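## Task

Take the black plate out of work nest N4, leaving any lid behind, and set it flat within the locators of one of the places in cooler CD's drawer, long edge running across the drawer. Then close the drawer completely (CD's lamp stays on until it is fully shut). CD's housing must finish less than a finger's width from its starting spot, neither rotated nor tilted. Apart from the bins, nothing else on the bench may end up changed. It only counts if things stay put without the robot holding them; release and back the gripper away at the end.

## Robot and tools

Robot: a single Franka FR3 arm (seven joints) carrying a Robotiq 2F-140 two-finger gripper, with one wrist camera, cam_wrist (616x616 fisheye). The cooler CD is loose on the bench, so pushing its drawer hard can slide or tip the whole unit. Loose objects may be nudged, and a held part may be tugged briefly, by outside disturbances. Knocking anything off the table ends the scene.

Frame: the scene frame has its origin on the table surface under the arm base, +z up, +y to the left when facing along +x. The base itself may sit slightly tilted. Results report end_effector_position (metres) and end_effector_quat_wxyz in this frame; the position is the point between the closed finger pads and gets less accurate at long reach. The gripper fingers extend along the hand's +z axis and close along its y axis. Closed fingertips stick out about 33 mm past that point, fully open about 9 mm. Closing pushes the tips roughly 24 mm farther from the arm, so keep that much clearance above a surface.

execute_actions takes "actions", a list holding zero or one item, plus optional "pictures" (boolean). An empty list just reports the state. A move item is {"rows": [...], "steps": n}: 1 to 15 rows, n from 1 to 15 (default 15), each step 1/30 s; row k is used on step k and the final row repeats for leftover steps. A wait item is {"steps": n} with no rows, n up to 300, counting from the previous result. A refused call sends nothing.

Each row is one flat list of 10 numbers for the single arm, all absolute targets, not offsets: seven joint angles in radians (fr3_joint1..7, same order as the Joint positions line), then gripper position, force_limit and speed, each scaled to [-1, 1]. Nominal joint ranges: joint1 (waist) -2.744..2.744, joint2 (shoulder) -1.784..1.784, joint3 (upper arm roll) -2.901..2.901, joint4 (elbow) -3.042..-0.152, joint5 (forearm roll) -2.807..2.807, joint6 (wrist pitch) 0.544..4.517, joint7 (wrist roll) -3.016..3.016. True ends may differ by up to 0.018 rad. A target beyond an end by more than 0.018 and farther out than the current angle gets refused; targets past the real end are clipped, signalled by "joint sent to its limit" (possibly referring to an earlier, still running action). No such message does not prove there is room left.

Gripper position: +1 fully open (140 mm), about -0.8 pads touching, -1 closes until blocked. force_limit -1/0/+1 is roughly 14/60/107 N on parts up to 40 mm wide. speed -1/0/+1 is about 30/140/250 mm/s of gap change. position_measured is in counts, nonlinear: 3 open, 230 pads touching.

object_status: 0 moving, 1 blocked while opening, 2 blocked while closing (a grip), 3 reached target or pads met (thin items may still be held). To grasp, send -1 and confirm 2. While at 2, a new force_limit only applies along with a changed position value (e.g. switch -1 to -0.98) or if the object yields. Stopped fingers resume on their own if the object slips or gives.

Motion limits: each step, the commanded angle stays within a lead of the measured angle (0.248 rad for joints 1-4, 0.677 for joint5, 0.715 for joint6, 1.54 for joint7), and all targets are pulled back if they would put the hand more than 70 mm from where it is. So big moves need several calls. Between calls the arm keeps heading for the last row sent until it nearly stops or a step is HELD. HELD marks steps where the row was partly or wholly not sent; "joint command not followed" means the clearance check altered or blocked targets (mounting blocks and posts count as arm).

Faults: contact torque reaching a joint limit (85 N m joints 1-4, 11 N m joints 5-7) or an external force of 85 N on the arm, tool or load (held weight included) halts the arm 10 s and cancels the rest of the call. Holding loads heats motors; MOTOR HOT warns, and an OVER-TEMPERATURE FAULT brakes the arm until cooled. Results also list joint velocities, drive torques (with offsets, noise, never zero) and external joint torque estimates (include friction and held weight; may say "no reading").

zoom_image: {"camera": "cam_wrist", "region": [x0, y0, x1, y1]} in image pixels, origin top-left, at most 504x504; returns a sharper crop of the latest image. Camera intrinsics: fisheye, K=[[178.341,0,310.406],[0,177.616,309.231],[0,0,1]], D=[0.068263,-0.0232407,-0.000899618,0.000495373]; its true mount may be off the URDF frame wrist_camera_optical by about 51 mm and 29 degrees.

read_manual (optional section, default "licences") only returns licence texts.

Before calling it, make sure the plate rests on its own, the drawer is shut (lamp off), CD has not moved, and the gripper is open and withdrawn. Avoid drops, slams, hard hits and strong shoves; move smoothly.

Each tool is called after ">>>" by a JSON object that holds its "api" and its "payload".

## Session

>>> {"api": "execute_actions", "payload": {"actions": []}}

Scene clock: 0.00 s of 7200.00 s.
end_effector_position=(+0.2628, -0.2832, +0.3217) position_measured=3 object_status=3 end_effector_quat_wxyz=(+0.513, -0.487, +0.705, +0.051)
Joint positions: [-1.263 -0.07  -0.178 -2.329  0.805  1.471 -1.377]
Joint velocities: [-0.    -0.     0.001  0.001 -0.002 -0.001 -0.003]
Joint torques (N m, as the joint torque sensors report them, + toward a larger angle): no reading
External joint torques (N m, as the arm's controller estimates them; a push from outside toward a larger angle lowers the number): no reading

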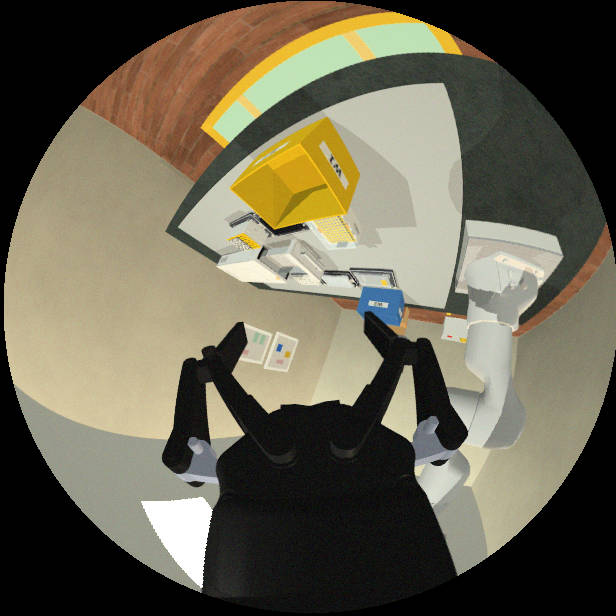

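>>> {"api": "execute_actions", "payload": {"actions": [{"rows":[[-1.263,-0.4,0,-1.9,0,1.5,0,1,0,0]]}], "pictures": false}}

>>> {"api": "execute_actions", "payload": {"actions": [{"steps":45}], "pictures": false}}

>>> {"api": "execute_actions", "payload": {"actions": [{"rows":[[0,-0.2,0,-1.6,0,1.4,0,1,0,0]]}], "pictures": false}}

>>> {"api": "execute_actions", "payload": {"actions": [{"steps":75}]}}

Scene clock: 7.63 s of 7200.00 s.
end_effector_position=(+0.1300, -0.3891, +0.5008) position_measured=3 object_status=3 end_effector_quat_wxyz=(+0.033, -0.372, +0.928, -0.004)
Joint positions: [-1.263 -0.4   -0.006 -1.908  0.071  1.495 -0.497]
Joint velocities: [ 0.001 -0.231  0.062  0.258 -0.581  0.04   1.637]
Joint torques (N m, as the joint torque sensors report them, + toward a larger angle): [-0.06 -4.96 -0.12 15.28  0.38  2.15  0.59]
External joint torques (N m, as the arm's controller estimates them; a push from outside toward a larger angle lowers the number): [ 0.66 -1.38  1.27  0.42 -0.61  0.43  0.62]
Steps of this call (steps 1 to 90: nothing new was sent; then 4.13 s passed at rest; steps 91 to 105: all 15 steps of this action). Readings (joint positions | what the end effector reports):
91: [-1.271 -0.078 -0.159 -2.310 0.731 1.473 -1.308] | position_measured=3 object_status=3
92: [-1.271 -0.107 -0.134 -2.276 0.645 1.475 -1.237] | position_measured=3 object_status=3
94: [-1.266 -0.175 -0.095 -2.205 0.514 1.478 -1.123] | position_measured=3 object_status=3
98: [-1.263 -0.282 -0.050 -2.069 0.331 1.483 -0.931] | position_measured=3 object_status=3
105: the state above

Scene clock: 9.13 s of 7200.00 s.
end_effector_position=(+0.1105, -0.3967, +0.5052) position_measured=3 object_status=3 end_effector_quat_wxyz=(-0.001, -0.135, +0.991, -0.006)
Joint positions: [-1.263 -0.402 -0.002 -1.899  0.002  1.498 -0.007]
Joint velocities: [-0.001 -0.002 -0.     0.001 -0.001 -0.     0.011]
Joint torques (N m, as the joint torque sensors report them, + toward a larger angle): [ -0.42 -14.86   0.51  22.31   0.26   2.99   0.19]
External joint torques (N m, as the arm's controller estimates them; a push from outside toward a larger angle lowers the number): [-0.36  1.69  0.97 -0.89 -0.53  0.45  0.19]
Steps of this call (steps 1 to 45: the robot went on to your last target). Readings (joint positions | what the end effector reports):
1: [-1.263 -0.405 -0.005 -1.902 0.054 1.497 -0.446] | position_measured=3 object_status=3
2: [-1.263 -0.408 -0.004 -1.899 0.042 1.497 -0.400] | position_measured=3 object_status=3
4: [-1.263 -0.407 -0.003 -1.898 0.025 1.498 -0.322] | position_measured=3 object_status=3
8: [-1.263 -0.403 -0.003 -1.899 0.009 1.498 -0.209] | position_measured=3 object_status=3
45: the state above

Scene clock: 9.63 s of 7200.00 s.
end_effector_position=(+0.3697, -0.2930, +0.5394) position_measured=3 object_status=3 end_effector_quat_wxyz=(-0.001, -0.433, +0.901, -0.012)
Joint positions: [-0.635 -0.207 -0.005 -1.619 -0.001  1.427 -0.006]
Joint velocities: [ 1.276  0.057  0.075  0.094  0.004 -0.059 -0.002]
Joint torques (N m, as the joint torque sensors report them, + toward a larger angle): [ -2.8  -23.38  -2.61  23.19   0.79   1.79   0.13]
External joint torques (N m, as the arm's controller estimates them; a push from outside toward a larger angle lowers the number): [ 0.86  1.86  0.26  0.47  0.1  -0.46  0.11]
Steps of this call (steps 1 to 15: all 15 steps of this action). Readings (joint positions | what the end effector reports):
1: [-1.234 -0.380 -0.015 -1.865 -0.001 1.484 -0.007] | position_measured=3 object_status=3
2: [-1.196 -0.348 -0.019 -1.818 -0.001 1.478 -0.007] | position_measured=3 object_status=3
4: [-1.115 -0.297 -0.018 -1.748 -0.001 1.466 -0.006] | position_measured=3 object_status=3
8: [-0.944 -0.240 -0.012 -1.668 -0.001 1.447 -0.006] | position_measured=3 object_status=3
15: the state above

Scene clock: 12.13 s of 7200.00 s.
end_effector_position=(+0.4723, -0.0120, +0.5374) position_measured=3 object_status=3 end_effector_quat_wxyz=(+0.005, +0.694, -0.720, +0.004)
Joint positions: [-0.    -0.199  0.002 -1.601  0.001  1.403 -0.003]
Joint velocities: [ 0.001  0.001  0.     0.001  0.     0.001 -0.002]
Joint torques (N m, as the joint torque sensors report them, + toward a larger angle): [ -0.34 -23.12  -1.6   22.76   0.48   2.15   0.06]
External joint torques (N m, as the arm's controller estimates them; a push from outside toward a larger angle lowers the number): [-0.09 -0.04 -1.05  0.5  -0.27 -0.34  0.06]
Steps of this call (steps 1 to 45: the robot went on to your last target; steps 46 to 75: nothing new was sent). Readings (joint positions | what the end effector reports):
1: [-0.590 -0.205 -0.004 -1.616 -0.001 1.425 -0.006] | position_measured=3 object_status=3
2: [-0.545 -0.204 -0.004 -1.613 -0.001 1.423 -0.006] | position_measured=3 object_status=3
4: [-0.455 -0.202 -0.003 -1.610 -0.001 1.420 -0.006] | position_measured=3 object_status=3
8: [-0.274 -0.200 -0.002 -1.606 -0.001 1.416 -0.006] | position_measured=3 object_status=3
75: the state above
The arm was judged still, so your last target was given up. Only a new action makes it travel on or press farther. Fingers that are still opening or closing keep moving.

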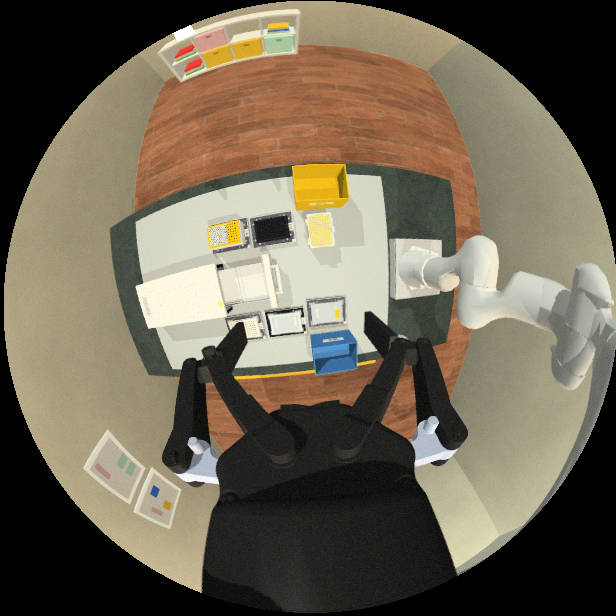

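>>> {"api": "zoom_image", "payload": {"camera": "cam_wrist", "region": [120,150,400,390]}}

Region (120, 150, 400, 390) of cam_wrist's 616x616 image, scaled by 1.800, with more detail than that image has; it fills the top 432 rows of this view, and the rest is white.

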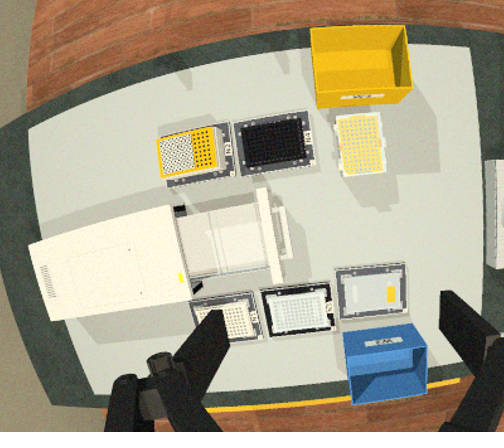

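>>> {"api": "execute_actions", "payload": {"actions": [{"rows":[[-0.058,0.143,0,-1.807,0,1.95,-0.095,1,0,0]]}], "pictures": false}}

>>> {"api": "execute_actions", "payload": {"actions": [{"steps":30}]}}

>>> {"api": "zoom_image", "payload": {"camera": "cam_wrist", "region": [130,130,430,400]}}

Scene clock: 24.63 s of 7200.00 s.
end_effector_position=(+0.5642, -0.0494, +0.3016) position_measured=3 object_status=3 end_effector_quat_wxyz=(+0.039, +0.691, -0.721, -0.036)
Joint positions: [-0.054  0.133  0.002 -1.8    0.001  1.828 -0.053]
Joint velocities: [-0.06   0.449 -0.021 -0.255  0.001  0.684 -0.13 ]
Joint torques (N m, as the joint torque sensors report them, + toward a larger angle): [  0.45 -50.73  -0.35  31.63   0.39   3.63  -0.12]
External joint torques (N m, as the arm's controller estimates them; a push from outside toward a larger angle lowers the number): [-0.44  2.96 -1.35 -1.55 -0.52  0.62 -0.14]
Steps of this call (steps 1 to 90: nothing new was sent; then 9.00 s passed at rest; steps 91 to 105: all 15 steps of this action). Readings (joint positions | what the end effector reports):
91: [-0.003 -0.196 0.003 -1.608 0.001 1.427 -0.005] | position_measured=3 object_status=3
92: [-0.007 -0.184 0.003 -1.621 0.001 1.455 -0.008] | position_measured=3 object_status=3
94: [-0.016 -0.144 0.003 -1.650 0.001 1.510 -0.013] | position_measured=3 object_status=3
98: [-0.031 -0.041 0.003 -1.708 0.001 1.613 -0.023] | position_measured=3 object_status=3
105: the state above

Scene clock: 25.63 s of 7200.00 s.
end_effector_position=(+0.5983, -0.0554, +0.2999) position_measured=3 object_status=3 end_effector_quat_wxyz=(+0.007, +0.704, -0.710, +0.001)
Joint positions: [-0.057  0.144  0.001 -1.808  0.001  1.947 -0.09 ]
Joint velocities: [ 0.002 -0.001 -0.    -0.    -0.     0.002 -0.005]
Joint torques (N m, as the joint torque sensors report them, + toward a larger angle): [ -0.76 -36.54  -0.51  24.12   0.33   2.89  -0.08]
External joint torques (N m, as the arm's controller estimates them; a push from outside toward a larger angle lowers the number): [-0.35  0.52 -0.28 -0.23 -0.4   0.4  -0.08]
Steps of this call (steps 1 to 30: the robot went on to your last target). Readings (joint positions | what the end effector reports):
1: [-0.055 0.144 0.001 -1.807 0.001 1.848 -0.057] | position_measured=3 object_status=3
2: [-0.057 0.151 0.001 -1.811 0.001 1.865 -0.061] | position_measured=3 object_status=3
4: [-0.057 0.153 0.001 -1.812 0.001 1.891 -0.067] | position_measured=3 object_status=3
8: [-0.057 0.146 0.001 -1.809 0.001 1.922 -0.076] | position_measured=3 object_status=3
30: the state above
The arm was judged still, so your last target was given up. Only a new action makes it travel on or press farther. Fingers that are still opening or closing keep moving.

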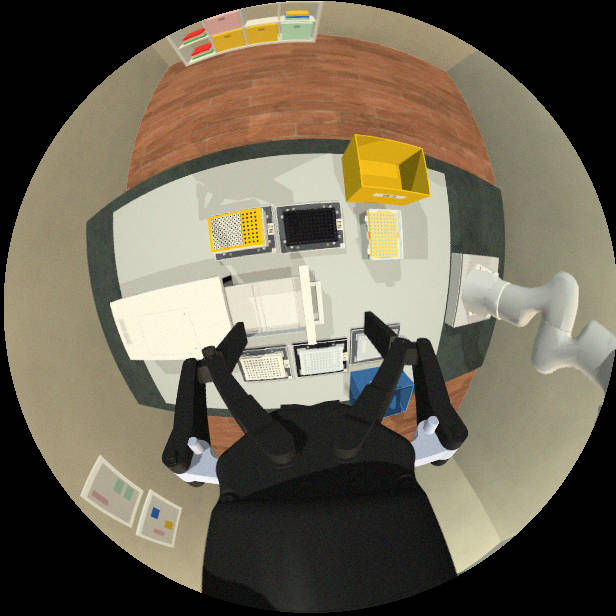

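Region (130, 130, 430, 400) of cam_wrist's 616x616 image, scaled by 1.680, with more detail than that image has; it fills the top 454 rows of this view, and the rest is white.

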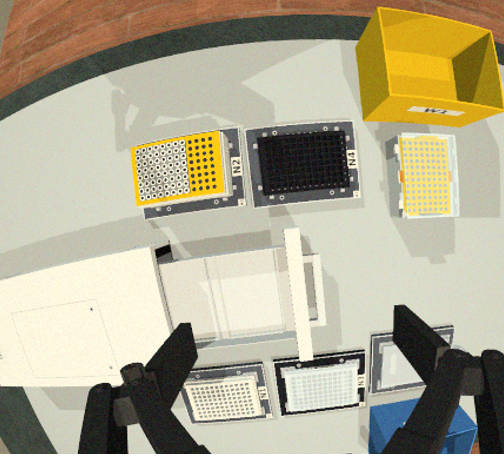

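>>> {"api": "execute_actions", "payload": {"actions": [{"rows":[[-0.222,0.233,0,-2.033,0,2.266,-0.255,1,0,0]]}], "pictures": false}}

>>> {"api": "execute_actions", "payload": {"actions": [{"steps":30}]}}

Scene clock: 37.10 s of 7200.00 s.
end_effector_position=(+0.5553, -0.1529, +0.1663) position_measured=3 object_status=3 end_effector_quat_wxyz=(+0.016, +0.684, -0.729, -0.014)
Joint positions: [-0.225  0.238 -0.005 -2.034  0.001  2.232 -0.209]
Joint velocities: [ 0.013 -0.047  0.026  0.006 -0.     0.19  -0.142]
Joint torques (N m, as the joint torque sensors report them, + toward a larger angle): [  0.09 -38.64   1.4   22.39   0.21   2.81  -0.2 ]
External joint torques (N m, as the arm's controller estimates them; a push from outside toward a larger angle lowers the number): [ 0.58 -1.05  1.63  0.3  -0.4   0.49 -0.21]
Steps of this call (steps 1 to 90: nothing new was sent; then 7.97 s passed at rest; steps 91 to 105: all 15 steps of this action). Readings (joint positions | what the end effector reports):
91: [-0.068 0.142 0.008 -1.823 0.002 1.970 -0.097] | position_measured=3 object_status=3
92: [-0.083 0.146 0.011 -1.847 0.002 1.994 -0.104] | position_measured=3 object_status=3
94: [-0.120 0.165 0.012 -1.898 0.002 2.040 -0.119] | position_measured=3 object_status=3
98: [-0.196 0.218 0.003 -1.999 0.002 2.147 -0.160] | position_measured=3 object_status=3
105: the state above

Scene clock: 38.10 s of 7200.00 s.
end_effector_position=(+0.5668, -0.1533, +0.1714) position_measured=3 object_status=3 end_effector_quat_wxyz=(+0.007, +0.701, -0.713, +0.001)
Joint positions: [-0.223  0.235 -0.002 -2.034  0.001  2.263 -0.25 ]
Joint velocities: [ 0.    -0.     0.001  0.    -0.001  0.001 -0.006]
Joint torques (N m, as the joint torque sensors report them, + toward a larger angle): [  0.36 -36.91   0.48  22.3    0.22   2.95  -0.05]
External joint torques (N m, as the arm's controller estimates them; a push from outside toward a larger angle lowers the number): [ 0.81  1.12  0.66 -0.2  -0.39  0.45 -0.05]
Steps of this call (steps 1 to 30: the robot went on to your last target). Readings (joint positions | what the end effector reports):
1: [-0.224 0.237 -0.004 -2.034 0.001 2.238 -0.213] | position_measured=3 object_status=3
2: [-0.224 0.236 -0.003 -2.034 0.001 2.242 -0.217] | position_measured=3 object_status=3
4: [-0.223 0.235 -0.002 -2.034 0.001 2.249 -0.224] | position_measured=3 object_status=3
8: [-0.223 0.235 -0.002 -2.034 0.001 2.257 -0.234] | position_measured=3 object_status=3
30: the state above
The arm was judged still, so your last target was given up. Only a new action makes it travel on or press farther. Fingers that are still opening or closing keep moving.

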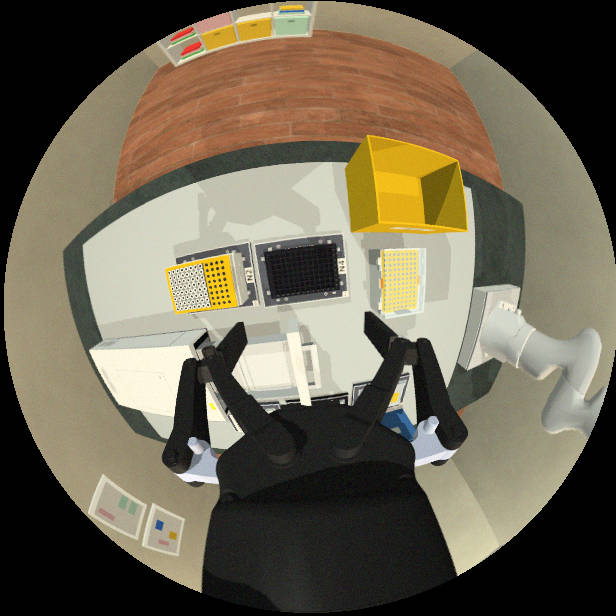

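>>> {"api": "execute_actions", "payload": {"actions": [{"rows":[[-0.357,0.27,0,-1.993,0,2.263,1.181,0.6,-0.3,0]]}], "pictures": false}}

>>> {"api": "execute_actions", "payload": {"actions": [{"steps":30}], "pictures": false}}

>>> {"api": "execute_actions", "payload": {"actions": [{"rows":[[-0.357,0.358,0,-1.993,0,2.351,1.181,0.6,-0.3,0]]}], "pictures": false}}

>>> {"api": "execute_actions", "payload": {"actions": [{"steps":15}]}}

>>> {"api": "zoom_image", "payload": {"camera": "cam_wrist", "region": [180,200,440,440]}}

Scene clock: 51.47 s of 7200.00 s.
end_effector_position=(+0.5519, -0.2336, +0.1696) position_measured=53 object_status=3 end_effector_quat_wxyz=(-0.002, -0.138, +0.990, -0.006)
Joint positions: [-0.358  0.268 -0.003 -1.994  0.001  2.262  0.89 ]
Joint velocities: [ 0.019 -0.001  0.02   0.002 -0.     0.001  0.952]
Joint torques (N m, as the joint torque sensors report them, + toward a larger angle): [ -0.74 -36.43   0.84  22.88   0.33   2.58   0.38]
External joint torques (N m, as the arm's controller estimates them; a push from outside toward a larger angle lowers the number): [ 0.65  2.73  1.84  0.29 -0.27  0.12  0.4 ]
Steps of this call (steps 1 to 90: nothing new was sent; then 9.87 s passed at rest; steps 91 to 105: all 15 steps of this action). Readings (joint positions | what the end effector reports):
91: [-0.241 0.240 0.011 -2.026 0.001 2.262 -0.143] | position_measured=3 object_status=0
92: [-0.266 0.248 0.016 -2.015 0.001 2.262 -0.017] | position_measured=9 object_status=0
94: [-0.314 0.259 0.009 -2.003 0.001 2.262 0.217] | position_measured=24 object_status=0
98: [-0.361 0.268 -0.009 -1.996 0.001 2.262 0.558] | position_measured=52 object_status=0
105: the state above

Scene clock: 52.47 s of 7200.00 s.
end_effector_position=(+0.5523, -0.2327, +0.1696) position_measured=53 object_status=3 end_effector_quat_wxyz=(-0.001, -0.001, +1.000, -0.007)
Joint positions: [-0.358  0.268 -0.002 -1.994  0.001  2.262  1.167]
Joint velocities: [ 0.001  0.002 -0.001 -0.     0.001  0.     0.036]
Joint torques (N m, as the joint torque sensors report them, + toward a larger angle): [ -0.13 -36.21   1.26  22.57   0.39   2.5    0.17]
External joint torques (N m, as the arm's controller estimates them; a push from outside toward a larger angle lowers the number): [ 0.32  2.71  1.41  0.13 -0.22  0.07  0.17]
Steps of this call (steps 1 to 30: the robot went on to your last target). Readings (joint positions | what the end effector reports):
1: [-0.358 0.268 -0.002 -1.994 0.001 2.262 0.920] | position_measured=53 object_status=3
2: [-0.358 0.268 -0.002 -1.994 0.001 2.262 0.947] | position_measured=53 object_status=3
4: [-0.358 0.268 -0.002 -1.994 0.001 2.262 0.992] | position_measured=53 object_status=3
8: [-0.358 0.268 -0.002 -1.994 0.001 2.262 1.058] | position_measured=53 object_status=3
30: the state above

Scene clock: 52.97 s of 7200.00 s.
end_effector_position=(+0.5555, -0.2347, +0.1213) position_measured=53 object_status=3 end_effector_quat_wxyz=(-0.006, +0.003, +1.000, -0.004)
Joint positions: [-0.358  0.36  -0.002 -1.994  0.001  2.343  1.176]
Joint velocities: [-0.    -0.003 -0.     0.003 -0.001  0.031  0.005]
Joint torques (N m, as the joint torque sensors report them, + toward a larger angle): [ -0.18 -40.62   0.69  21.34   0.38   2.85   0.18]
External joint torques (N m, as the arm's controller estimates them; a push from outside toward a larger angle lowers the number): [ 0.58 -0.04  1.01 -0.01 -0.18  0.49  0.18]
Steps of this call (steps 1 to 15: all 15 steps of this action). Readings (joint positions | what the end effector reports):
1: [-0.358 0.278 -0.002 -1.989 0.001 2.276 1.168] | position_measured=53 object_status=3
2: [-0.358 0.297 -0.002 -1.985 0.001 2.291 1.169] | position_measured=53 object_status=3
4: [-0.358 0.332 -0.002 -1.989 0.001 2.310 1.171] | position_measured=53 object_status=3
8: [-0.358 0.361 -0.002 -1.997 0.001 2.328 1.173] | position_measured=53 object_status=3
15: the state above

Scene clock: 53.47 s of 7200.00 s.
end_effector_position=(+0.5569, -0.2353, +0.1218) position_measured=53 object_status=3 end_effector_quat_wxyz=(-0.004, +0.004, +1.000, -0.005)
Joint positions: [-0.358  0.36  -0.002 -1.994  0.001  2.348  1.177]
Joint velocities: [0.    0.002 0.001 0.001 0.    0.002 0.001]
Joint torques (N m, as the joint torque sensors report them, + toward a larger angle): [ -0.31 -41.35   0.54  21.16   0.28   3.09   0.15]
External joint torques (N m, as the arm's controller estimates them; a push from outside toward a larger angle lowers the number): [ 0.29 -0.52  0.72 -0.39 -0.29  0.67  0.15]
Steps of this call (steps 1 to 15: the robot went on to your last target). Readings (joint positions | what the end effector reports):
1: [-0.358 0.360 -0.002 -1.994 0.001 2.344 1.176] | position_measured=53 object_status=3
2: [-0.358 0.360 -0.002 -1.994 0.001 2.345 1.176] | position_measured=53 object_status=3
4: [-0.358 0.360 -0.002 -1.994 0.001 2.346 1.176] | position_measured=53 object_status=3
8: [-0.358 0.360 -0.002 -1.994 0.001 2.347 1.177] | position_measured=53 object_status=3
15: the state above
The arm was judged still, so your last target was given up. Only a new action makes it travel on or press farther. Fingers that are still opening or closing keep moving.

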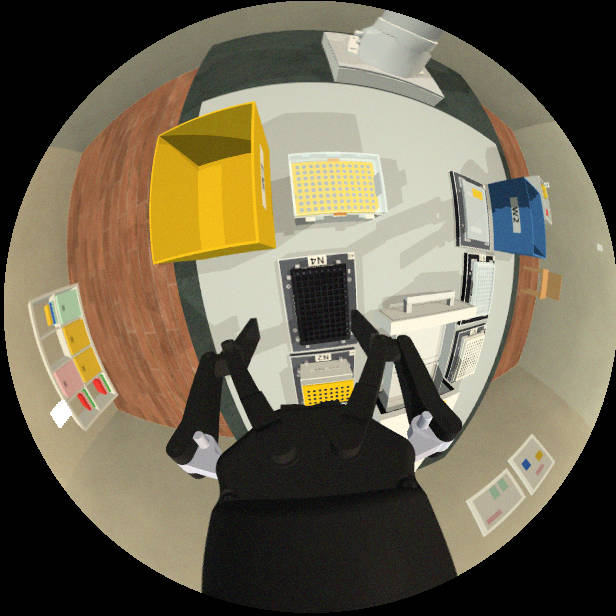

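Region (180, 200, 440, 440) of cam_wrist's 616x616 image, scaled by 1.938, with more detail than that image has; it fills the top 465 rows of this view, and the rest is white.

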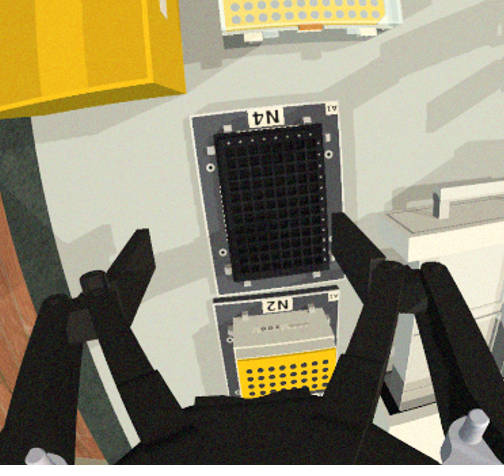

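>>> {"api": "execute_actions", "payload": {"actions": [{"rows":[[-0.312,0.36,0,-2.0,0,2.36,1.225,0.6,-0.3,0],[-0.312,0.36,0,-2.0,0,2.36,1.225,0.6,-0.3,0],[-0.312,0.36,0,-2.0,0,2.36,1.225,0.6,-0.3,0],[-0.312,0.36,0,-2.0,0,2.36,1.225,0.6,-0.3,0],[-0.312,0.38,0,-2.01,0,2.39,1.225,0.6,-0.3,0],[-0.312,0.40,0,-2.015,0,2.415,1.225,0.6,-0.3,0],[-0.312,0.42,0,-2.02,0,2.44,1.225,0.6,-0.3,0],[-0.312,0.435,0,-2.025,0,2.46,1.225,0.6,-0.3,0]]}], "pictures": false}}

>>> {"api": "execute_actions", "payload": {"actions": [{"steps":20}]}}

>>> {"api": "zoom_image", "payload": {"camera": "cam_wrist", "region": [180,200,440,440]}}

Scene clock: 62.77 s of 7200.00 s.
end_effector_position=(+0.5570, -0.2033, +0.0688) position_measured=53 object_status=3 end_effector_quat_wxyz=(-0.013, -0.003, +1.000, -0.001)
Joint positions: [-0.311  0.438  0.002 -2.027  0.001  2.439  1.213]
Joint velocities: [-0.    -0.     0.     0.008  0.001  0.105  0.027]
Joint torques (N m, as the joint torque sensors report them, + toward a larger angle): [ -1.54 -41.92  -0.65  21.19   0.14   3.15   0.18]
External joint torques (N m, as the arm's controller estimates them; a push from outside toward a larger angle lowers the number): [-0.93  1.28 -0.59  0.29 -0.38  0.76  0.18]
Steps of this call (steps 1 to 90: nothing new was sent; then 5.80 s passed at rest; steps 91 to 105: all 15 steps of this action). Readings (joint positions | what the end effector reports):
91: [-0.352 0.360 -0.006 -1.995 0.001 2.349 1.181] | position_measured=53 object_status=3
92: [-0.343 0.360 -0.007 -1.996 0.001 2.351 1.186] | position_measured=53 object_status=3
94: [-0.326 0.360 -0.004 -1.998 0.001 2.353 1.193] | position_measured=53 object_status=3
98: [-0.311 0.390 0.002 -2.007 0.001 2.395 1.203] | position_measured=53 object_status=3
105: the state above

Scene clock: 63.43 s of 7200.00 s.
end_effector_position=(+0.5632, -0.2056, +0.0713) position_measured=53 object_status=3 end_effector_quat_wxyz=(-0.004, +0.001, +1.000, -0.005)
Joint positions: [-0.311  0.437  0.002 -2.026  0.001  2.457  1.221]
Joint velocities: [ 0.     0.     0.     0.001 -0.001  0.001  0.002]
Joint torques (N m, as the joint torque sensors report them, + toward a larger angle): [ -1.19 -41.64  -0.73  20.32   0.23   2.9    0.22]
External joint torques (N m, as the arm's controller estimates them; a push from outside toward a larger angle lowers the number): [-0.75  0.21 -0.82  0.03 -0.28  0.49  0.22]
Steps of this call (steps 1 to 20: the robot went on to your last target). Readings (joint positions | what the end effector reports):
1: [-0.311 0.438 0.002 -2.027 0.001 2.442 1.214] | position_measured=53 object_status=3
2: [-0.311 0.438 0.002 -2.027 0.001 2.445 1.215] | position_measured=53 object_status=3
4: [-0.311 0.437 0.002 -2.026 0.001 2.449 1.216] | position_measured=53 object_status=3
8: [-0.311 0.437 0.002 -2.026 0.001 2.453 1.218] | position_measured=53 object_status=3
20: the state above

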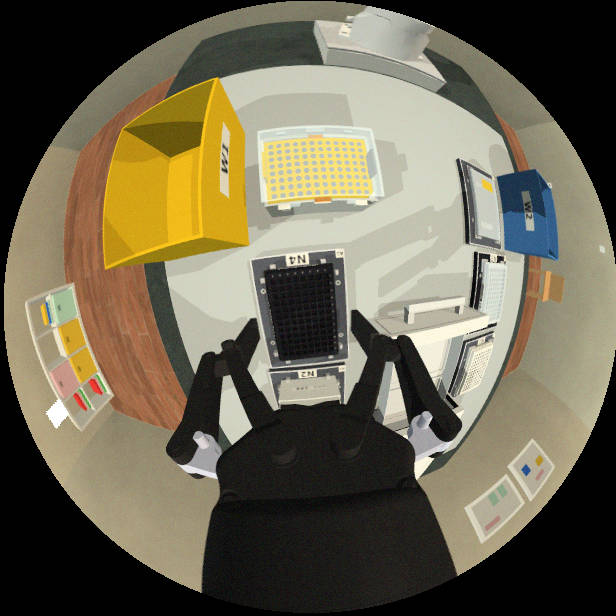

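Region (180, 200, 440, 440) of cam_wrist's 616x616 image, scaled by 1.938, with more detail than that image has; it fills the top 465 rows of this view, and the rest is white.

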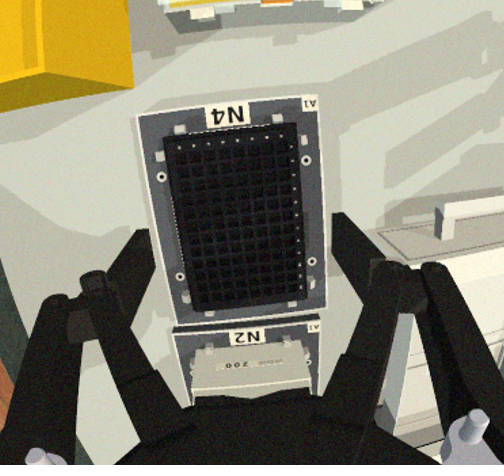

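>>> {"api": "execute_actions", "payload": {"actions": [{"rows":[[-0.313,0.461,0,-2.024,0,2.498,1.225,0.6,-0.3,0],[-0.313,0.461,0,-2.024,0,2.508,1.225,0.6,-0.3,0],[-0.313,0.47,0,-2.024,0,2.508,1.225,0.6,-0.3,0],[-0.313,0.4846,0,-2.0235,0,2.508,1.225,0.6,-0.3,0]]}], "pictures": false}}

>>> {"api": "execute_actions", "payload": {"actions": [{"steps":10}]}}

>>> {"api": "zoom_image", "payload": {"camera": "cam_wrist", "region": [180,200,440,440]}}

Scene clock: 71.03 s of 7200.00 s.
end_effector_position=(+0.5628, -0.2063, +0.0474) position_measured=53 object_status=3 end_effector_quat_wxyz=(-0.004, +0.002, +1.000, -0.005)
Joint positions: [-0.312  0.484  0.002 -2.025  0.001  2.502  1.222]
Joint velocities: [-0.    -0.002 -0.001  0.001  0.001  0.018  0.001]
Joint torques (N m, as the joint torque sensors report them, + toward a larger angle): [ -1.27 -40.98  -0.93  20.35   0.23   2.92   0.2 ]
External joint torques (N m, as the arm's controller estimates them; a push from outside toward a larger angle lowers the number): [-0.56  1.74 -0.82  0.58 -0.26  0.49  0.2 ]
Steps of this call (steps 1 to 15: the robot went on to your last target; steps 16 to 90: nothing new was sent; then 4.10 s passed at rest; steps 91 to 105: all 15 steps of this action). Readings (joint positions | what the end effector reports):
91: [-0.311 0.439 0.002 -2.025 0.001 2.463 1.222] | position_measured=53 object_status=3
92: [-0.311 0.444 0.002 -2.024 0.001 2.470 1.222] | position_measured=53 object_status=3
94: [-0.311 0.457 0.002 -2.023 0.001 2.482 1.222] | position_measured=53 object_status=3
98: [-0.312 0.482 0.002 -2.024 0.001 2.494 1.222] | position_measured=53 object_status=3
105: the state above

Scene clock: 71.37 s of 7200.00 s.
end_effector_position=(+0.5636, -0.2066, +0.0476) position_measured=53 object_status=3 end_effector_quat_wxyz=(-0.003, +0.002, +1.000, -0.005)
Joint positions: [-0.312  0.484  0.002 -2.025  0.001  2.504  1.222]
Joint velocities: [ 0.    -0.    -0.     0.     0.     0.002 -0.   ]
Joint torques (N m, as the joint torque sensors report them, + toward a larger angle): [ -1.2  -40.58  -0.94  20.01   0.18   2.95   0.22]
External joint torques (N m, as the arm's controller estimates them; a push from outside toward a larger angle lowers the number): [-0.69  1.99 -1.01  0.32 -0.3   0.53  0.22]
Steps of this call (steps 1 to 10: the robot went on to your last target). Readings (joint positions | what the end effector reports):
1: [-0.312 0.484 0.002 -2.025 0.001 2.502 1.222] | position_measured=53 object_status=3
2: [-0.312 0.484 0.002 -2.025 0.001 2.503 1.222] | position_measured=53 object_status=3
4: [-0.312 0.484 0.002 -2.025 0.001 2.504 1.222] | position_measured=53 object_status=3
8: [-0.312 0.484 0.002 -2.025 0.001 2.504 1.222] | position_measured=53 object_status=3
10: the state above

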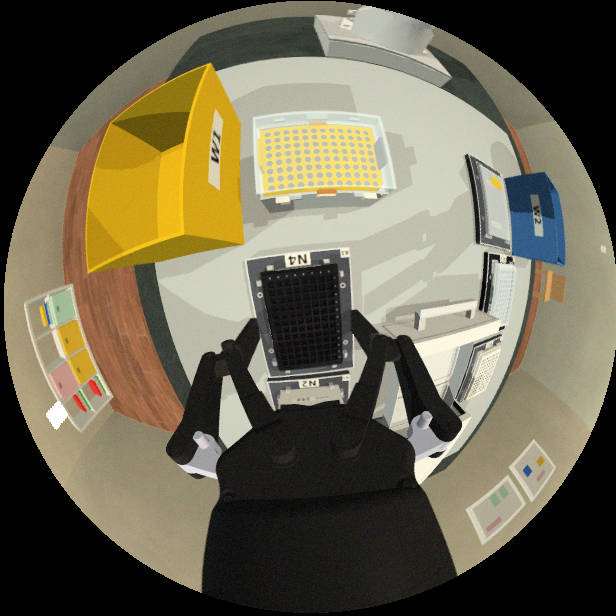

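Region (180, 200, 440, 440) of cam_wrist's 616x616 image, scaled by 1.938, with more detail than that image has; it fills the top 465 rows of this view, and the rest is white.

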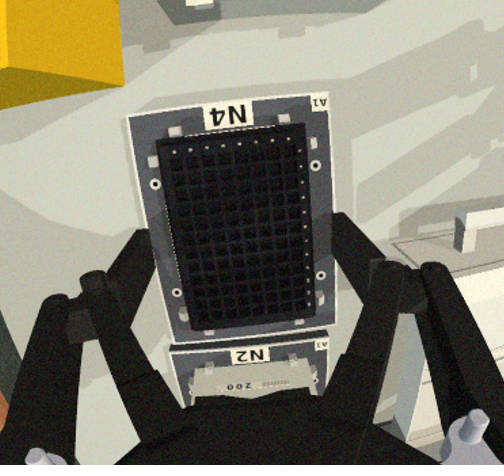

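>>> {"api": "execute_actions", "payload": {"actions": [{"rows":[[-0.315,0.484,0,-2.035,0,2.53,1.222,0.4,-0.3,-0.5],[-0.315,0.484,0,-2.04,0,2.535,1.222,0.4,-0.3,-0.5],[-0.315,0.488,0,-2.0416,0,2.539,1.222,0.4,-0.3,-0.5],[-0.315,0.494,0,-2.0416,0,2.539,1.222,0.4,-0.3,-0.5]]}]}}

>>> {"api": "execute_actions", "payload": {"actions": [{"rows":[[-0.315,0.494,0,-2.0416,0,2.539,1.222,-1,-0.3,-0.7]]}]}}

>>> {"api": "zoom_image", "payload": {"camera": "cam_wrist", "region": [180,200,440,440]}}

Scene clock: 84.80 s of 7200.00 s.
end_effector_position=(+0.5645, -0.2075, +0.0467) position_measured=78 object_status=3 end_effector_quat_wxyz=(+0.003, +0.001, +1.000, -0.007)
Joint positions: [-0.313  0.482  0.002 -2.036  0.001  2.527  1.219]
Joint velocities: [-0.002 -0.     0.001  0.     0.001  0.001 -0.003]
Joint torques (N m, as the joint torque sensors report them, + toward a larger angle): [ -1.83 -33.65  -1.55  16.49   0.12   4.4    0.37]
External joint torques (N m, as the arm's controller estimates them; a push from outside toward a larger angle lowers the number): [-1.18  8.64 -1.5  -3.07 -0.36  1.95  0.37]
Steps of this call (steps 1 to 15: the robot went on to your last target; steps 16 to 90: nothing new was sent; then 9.93 s passed at rest; steps 91 to 105: all 15 steps of this action). Readings (joint positions | what the end effector reports):
91: [-0.312 0.484 0.002 -2.026 0.001 2.508 1.222] | position_measured=53 object_status=0
92: [-0.312 0.484 0.002 -2.029 0.001 2.513 1.222] | position_measured=57 object_status=0
94: [-0.313 0.484 0.002 -2.034 0.001 2.520 1.222] | position_measured=66 object_status=0
98: [-0.313 0.482 0.002 -2.035 0.001 2.525 1.221] | position_measured=78 object_status=0
105: the state above

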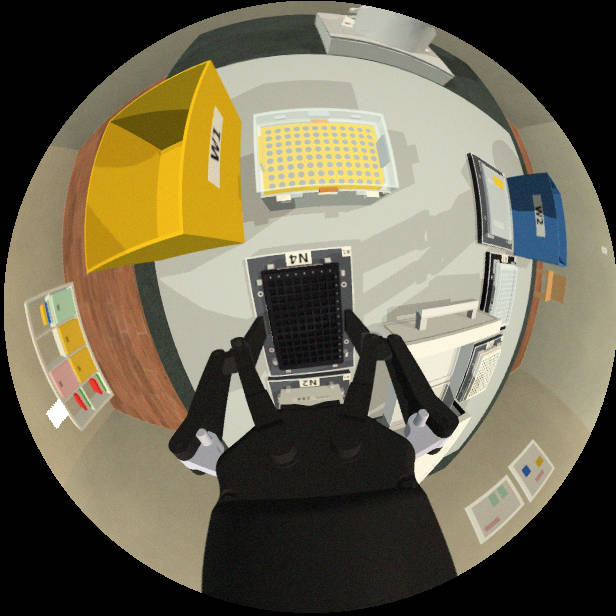

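Scene clock: 85.30 s of 7200.00 s.
end_effector_position=(+0.5670, -0.2053, +0.0499) position_measured=103 object_status=2 end_effector_quat_wxyz=(+0.006, -0.001, +1.000, -0.007)
Joint positions: [-0.311  0.476  0.005 -2.036  0.003  2.526  1.217]
Joint velocities: [-0.    -0.001 -0.    -0.001  0.     0.     0.003]
Joint torques (N m, as the joint torque sensors report them, + toward a larger angle): [ -2.58 -30.12  -2.48  15.86  -0.15   4.47   0.3 ]
External joint torques (N m, as the arm's controller estimates them; a push from outside toward a larger angle lowers the number): [-2.04 12.22 -2.57 -3.79 -0.63  2.01  0.3 ]
Steps of this call (steps 1 to 15: all 15 steps of this action). Readings (joint positions | what the end effector reports):
1: [-0.313 0.481 0.003 -2.036 0.002 2.526 1.218] | position_measured=78 object_status=0
2: [-0.312 0.480 0.004 -2.037 0.002 2.526 1.218] | position_measured=81 object_status=0
4: [-0.311 0.478 0.005 -2.037 0.002 2.526 1.217] | position_measured=87 object_status=0
8: [-0.311 0.476 0.005 -2.036 0.003 2.526 1.217] | position_measured=101 object_status=0
15: the state above

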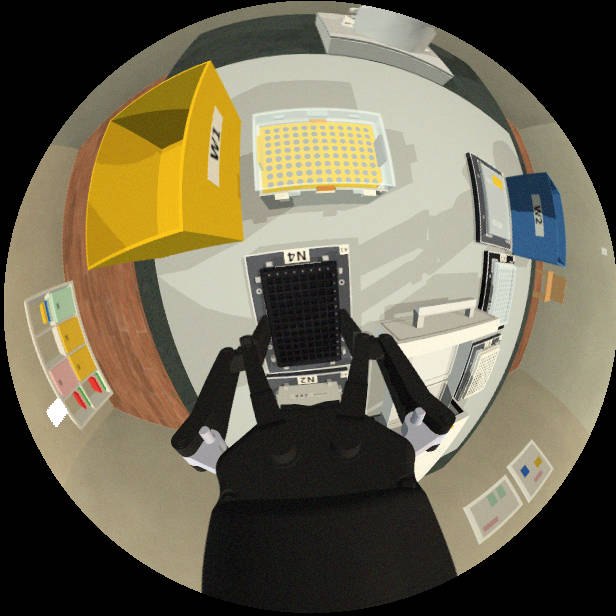

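Region (180, 200, 440, 440) of cam_wrist's 616x616 image, scaled by 1.938, with more detail than that image has; it fills the top 465 rows of this view, and the rest is white.

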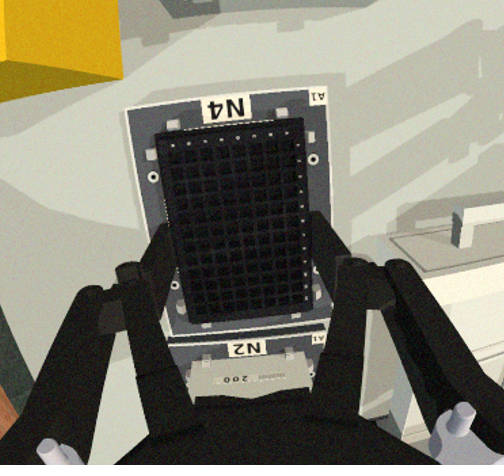

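>>> {"api": "execute_actions", "payload": {"actions": [{"rows":[[-0.312,0.470,0,-2.036,0,2.515,1.22,-0.98,0.2,-0.7],[-0.312,0.470,0,-2.036,0,2.51,1.22,-0.98,0.2,-0.7],[-0.312,0.470,0,-2.036,0,2.51,1.22,-0.98,0.2,-0.7],[-0.312,0.465,0,-2.035,0,2.50,1.22,-0.98,0.2,-0.7],[-0.312,0.46,0,-2.035,0,2.495,1.22,-0.98,0.2,-0.7],[-0.312,0.45,0,-2.034,0,2.484,1.22,-0.98,0.2,-0.7],[-0.312,0.44,0,-2.033,0,2.47,1.22,-0.98,0.2,-0.7],[-0.312,0.425,0,-2.03,0,2.45,1.22,-0.98,0.2,-0.7],[-0.312,0.41,0,-2.027,0,2.43,1.22,-0.98,0.2,-0.7],[-0.312,0.39,0,-2.022,0,2.40,1.22,-0.98,0.2,-0.7],[-0.312,0.37,0,-2.017,0,2.37,1.22,-0.98,0.2,-0.7],[-0.312,0.34,0,-2.008,0,2.33,1.22,-0.98,0.2,-0.7],[-0.312,0.31,0,-1.998,0,2.29,1.22,-0.98,0.2,-0.7],[-0.312,0.27,0,-1.982,0,2.24,1.22,-0.98,0.2,-0.7],[-0.312,0.2244,0,-1.961,0,2.186,1.22,-0.98,0.2,-0.7]]}], "pictures": false}}

>>> {"api": "execute_actions", "payload": {"actions": [{"steps":20}]}}

Scene clock: 93.93 s of 7200.00 s.
end_effector_position=(+0.5735, -0.2084, +0.1409) position_measured=106 object_status=2 end_effector_quat_wxyz=(+0.010, -0.000, +1.000, -0.010)
Joint positions: [-0.311  0.322  0.002 -2.003  0.002  2.349  1.218]
Joint velocities: [ 0.    -0.894 -0.     0.351 -0.    -0.827  0.001]
Joint torques (N m, as the joint torque sensors report them, + toward a larger angle): [ -1.07 -43.18  -1.2   24.72   0.22   2.66   0.12]
External joint torques (N m, as the arm's controller estimates them; a push from outside toward a larger angle lowers the number): [-0.54 -0.17 -1.13  0.49 -0.42 -0.51  0.12]
Steps of this call (steps 1 to 15: the robot went on to your last target; steps 16 to 100: nothing new was sent; then 4.80 s passed at rest; steps 101 to 115: all 15 steps of this action). Readings (joint positions | what the end effector reports):
101: [-0.311 0.474 0.005 -2.036 0.002 2.524 1.218] | position_measured=103 object_status=0
102: [-0.311 0.473 0.004 -2.036 0.002 2.522 1.218] | position_measured=106 object_status=0
104: [-0.311 0.472 0.004 -2.036 0.002 2.519 1.218] | position_measured=106 object_status=0
108: [-0.311 0.453 0.003 -2.036 0.002 2.497 1.218] | position_measured=106 object_status=2
115: the state above

Scene clock: 94.60 s of 7200.00 s.
end_effector_position=(+0.5662, -0.2048, +0.2046) position_measured=106 object_status=2 end_effector_quat_wxyz=(+0.003, -0.000, +1.000, -0.007)
Joint positions: [-0.311  0.224  0.002 -1.961  0.002  2.192  1.218]
Joint velocities: [ 0.     0.     0.001  0.     0.    -0.02  -0.   ]
Joint torques (N m, as the joint torque sensors report them, + toward a larger angle): [ -0.53 -36.83  -1.01  22.61   0.14   2.08   0.21]
External joint torques (N m, as the arm's controller estimates them; a push from outside toward a larger angle lowers the number): [-0.13  1.5  -0.9  -0.55 -0.51 -0.38  0.21]
Steps of this call (steps 1 to 20: the robot went on to your last target). Readings (joint positions | what the end effector reports):
1: [-0.311 0.292 0.002 -1.990 0.002 2.321 1.218] | position_measured=106 object_status=2
2: [-0.311 0.265 0.002 -1.978 0.002 2.298 1.218] | position_measured=106 object_status=2
4: [-0.311 0.229 0.002 -1.960 0.002 2.266 1.218] | position_measured=106 object_status=2
8: [-0.311 0.216 0.002 -1.955 0.002 2.226 1.218] | position_measured=106 object_status=2
20: the state above

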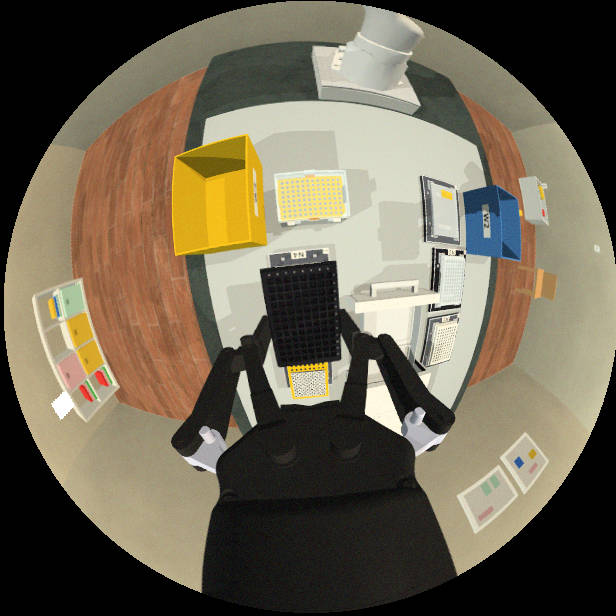

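>>> {"api": "execute_actions", "payload": {"actions": [{"rows":[[-0.28,0.23,0,-1.94,0,2.18,1.15,-0.98,0.2,-0.7],[-0.24,0.24,0,-1.92,0,2.17,1.05,-0.98,0.2,-0.7],[-0.2,0.25,0,-1.9,0,2.16,0.95,-0.98,0.2,-0.7],[-0.15,0.26,0,-1.88,0,2.15,0.85,-0.98,0.2,-0.7],[-0.1,0.275,0,-1.86,0,2.14,0.75,-0.98,0.2,-0.7],[-0.05,0.29,0,-1.84,0,2.13,0.65,-0.98,0.2,-0.7],[0,0.305,0,-1.82,0,2.125,0.55,-0.98,0.2,-0.7],[0.05,0.32,0,-1.8,0,2.12,0.45,-0.98,0.2,-0.7],[0.1,0.34,0,-1.78,0,2.12,0.35,-0.98,0.2,-0.7],[0.15,0.355,0,-1.76,0,2.115,0.25,-0.98,0.2,-0.7],[0.19,0.37,0,-1.745,0,2.112,0.187,-0.98,0.2,-0.7],[0.22,0.382,0,-1.73,0,2.112,0.187,-0.98,0.2,-0.7]]}], "pictures": false}}

>>> {"api": "execute_actions", "payload": {"actions": [{"steps":40}]}}

>>> {"api": "zoom_image", "payload": {"camera": "cam_wrist", "region": [170,140,410,360]}}

Scene clock: 108.00 s of 7200.00 s.
end_effector_position=(+0.6501, +0.0342, +0.2079) position_measured=106 object_status=2 end_effector_quat_wxyz=(+0.008, -0.405, +0.914, -0.011)
Joint positions: [ 0.097  0.34  -0.006 -1.777  0.001  2.144  0.785]
Joint velocities: [ 0.917  0.31   0.062  0.361 -0.001 -0.083 -1.272]
Joint torques (N m, as the joint torque sensors report them, + toward a larger angle): [ -2.56 -42.01  -0.42  22.     0.38   1.41  -0.39]
External joint torques (N m, as the arm's controller estimates them; a push from outside toward a larger angle lowers the number): [ 0.74  2.11  1.06  0.3  -0.26 -0.6  -0.41]
Steps of this call (steps 1 to 15: the robot went on to your last target; steps 16 to 90: nothing new was sent; then 9.90 s passed at rest; steps 91 to 105: all 15 steps of this action). Readings (joint positions | what the end effector reports):
91: [-0.307 0.225 -0.001 -1.957 0.002 2.187 1.212] | position_measured=106 object_status=2
92: [-0.295 0.229 -0.007 -1.948 0.002 2.184 1.197] | position_measured=106 object_status=2
94: [-0.250 0.242 -0.014 -1.920 0.001 2.177 1.147] | position_measured=106 object_status=2
98: [-0.128 0.270 -0.012 -1.867 0.001 2.163 1.030] | position_measured=106 object_status=2
105: the state above

Scene clock: 109.33 s of 7200.00 s.
end_effector_position=(+0.6443, +0.1189, +0.1989) position_measured=106 object_status=2 end_effector_quat_wxyz=(+0.004, +0.700, -0.714, +0.004)
Joint positions: [ 0.22   0.381  0.001 -1.732  0.001  2.115  0.198]
Joint velocities: [ 0.001 -0.001 -0.     0.    -0.001  0.    -0.024]
Joint torques (N m, as the joint torque sensors report them, + toward a larger angle): [ -1.09 -41.9   -0.96  23.55   0.29   2.06  -0.16]
External joint torques (N m, as the arm's controller estimates them; a push from outside toward a larger angle lowers the number): [-0.52  1.82 -0.89 -0.02 -0.37 -0.42 -0.16]
Steps of this call (steps 1 to 40: the robot went on to your last target). Readings (joint positions | what the end effector reports):
1: [0.129 0.351 -0.005 -1.765 0.001 2.140 0.735] | position_measured=106 object_status=2
2: [0.159 0.361 -0.003 -1.754 0.001 2.136 0.680] | position_measured=106 object_status=2
4: [0.202 0.374 0.006 -1.741 0.001 2.130 0.584] | position_measured=106 object_status=2
8: [0.229 0.381 0.013 -1.735 0.001 2.121 0.444] | position_measured=106 object_status=2
40: the state above

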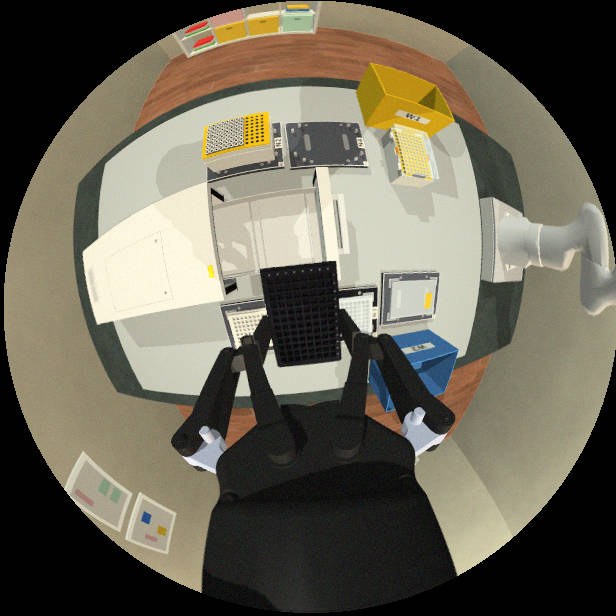

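Region (170, 140, 410, 360) of cam_wrist's 616x616 image, scaled by 2.100, with more detail than that image has; it fills the top 462 rows of this view, and the rest is white.

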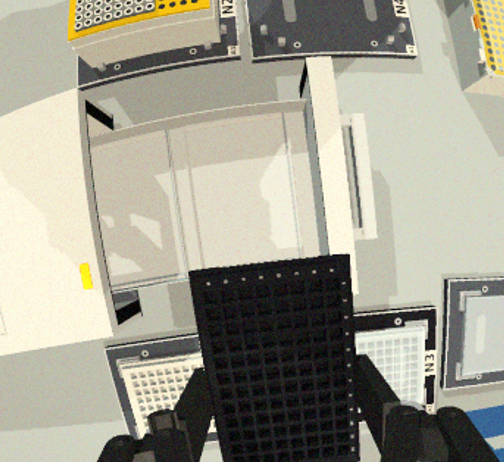

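>>> {"api": "execute_actions", "payload": {"actions": [{"rows":[[0.19,0.382,0,-1.73,0,2.12,0.12,-0.98,0.2,-0.7],[0.15,0.382,0,-1.73,0,2.12,0.08,-0.98,0.2,-0.7],[0.11,0.385,0,-1.73,0,2.13,0.04,-0.98,0.2,-0.7],[0.08,0.39,0,-1.73,0,2.14,0.0,-0.98,0.2,-0.7],[0.05,0.4,0,-1.73,0,2.15,-0.012,-0.98,0.2,-0.7],[0.03,0.41,0,-1.73,0,2.16,-0.012,-0.98,0.2,-0.7],[0.025,0.42,0,-1.73,0,2.17,-0.012,-0.98,0.2,-0.7],[0.025,0.43,0,-1.73,0,2.174,-0.012,-0.98,0.2,-0.7],[0.025,0.4426,0,-1.731,0,2.174,-0.012,-0.98,0.2,-0.7]]}], "pictures": false}}

>>> {"api": "execute_actions", "payload": {"actions": [{"steps":25}]}}

>>> {"api": "zoom_image", "payload": {"camera": "cam_wrist", "region": [180,200,440,440]}}

Scene clock: 121.83 s of 7200.00 s.
end_effector_position=(+0.6559, -0.0204, +0.1621) position_measured=106 object_status=2 end_effector_quat_wxyz=(+0.012, +0.680, -0.733, -0.001)
Joint positions: [ 0.017  0.445 -0.009 -1.733  0.001  2.163  0.04 ]
Joint velocities: [ 0.047  0.017  0.053 -0.     0.     0.039 -0.163]
Joint torques (N m, as the joint torque sensors report them, + toward a larger angle): [  1.98 -46.04   2.77  23.7    0.18   3.27  -0.19]
External joint torques (N m, as the arm's controller estimates them; a push from outside toward a larger angle lowers the number): [ 1.08  2.22  1.69 -1.24 -0.52  0.6  -0.19]
Steps of this call (steps 1 to 30: the robot went on to your last target; steps 31 to 100: nothing new was sent; then 8.67 s passed at rest; steps 101 to 115: all 15 steps of this action). Readings (joint positions | what the end effector reports):
101: [0.217 0.382 0.004 -1.731 0.002 2.115 0.185] | position_measured=106 object_status=2
102: [0.206 0.382 0.009 -1.731 0.002 2.115 0.175] | position_measured=106 object_status=2
104: [0.164 0.383 0.015 -1.731 0.002 2.120 0.148] | position_measured=106 object_status=2
108: [0.062 0.403 0.005 -1.727 0.002 2.143 0.097] | position_measured=106 object_status=2
115: the state above

Scene clock: 122.67 s of 7200.00 s.
end_effector_position=(+0.6590, -0.0102, +0.1629) position_measured=106 object_status=2 end_effector_quat_wxyz=(+0.008, +0.702, -0.712, +0.001)
Joint positions: [ 0.025  0.445 -0.001 -1.733  0.001  2.171 -0.005]
Joint velocities: [-0.001  0.001 -0.     0.001  0.     0.001 -0.012]
Joint torques (N m, as the joint torque sensors report them, + toward a larger angle): [ -0.44 -44.63   0.93  23.47   0.34   3.    -0.09]
External joint torques (N m, as the arm's controller estimates them; a push from outside toward a larger angle lowers the number): [ 0.26  0.32  1.07  0.38 -0.3   0.54 -0.09]
Steps of this call (steps 1 to 25: the robot went on to your last target). Readings (joint positions | what the end effector reports):
1: [0.019 0.445 -0.007 -1.733 0.001 2.164 0.035] | position_measured=106 object_status=2
2: [0.021 0.445 -0.005 -1.733 0.001 2.165 0.031] | position_measured=106 object_status=2
4: [0.024 0.445 -0.003 -1.733 0.001 2.167 0.023] | position_measured=106 object_status=2
8: [0.025 0.445 -0.001 -1.733 0.001 2.169 0.012] | position_measured=106 object_status=2
25: the state above

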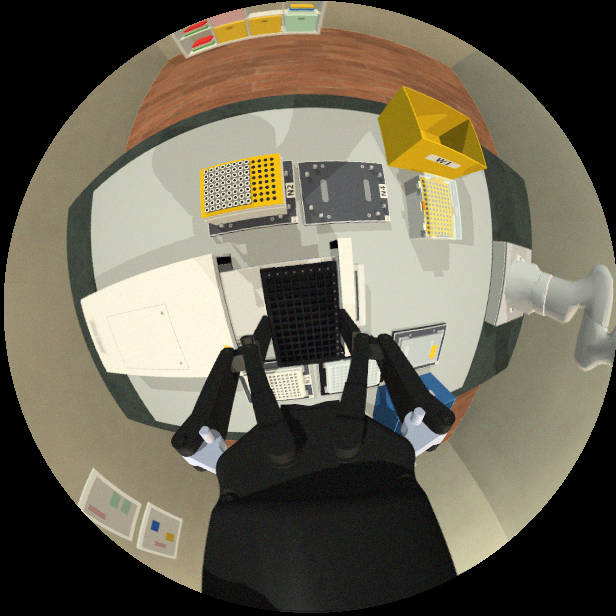

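Region (180, 200, 440, 440) of cam_wrist's 616x616 image, scaled by 1.938, with more detail than that image has; it fills the top 465 rows of this view, and the rest is white.

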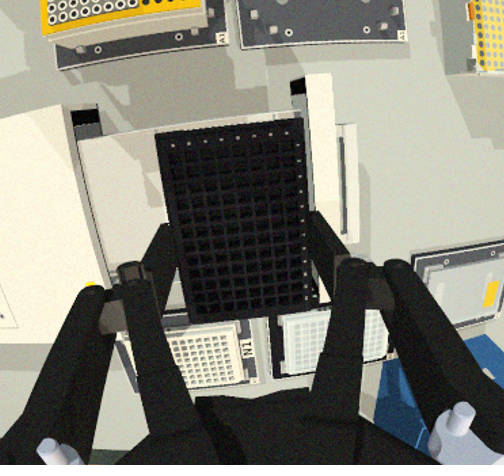

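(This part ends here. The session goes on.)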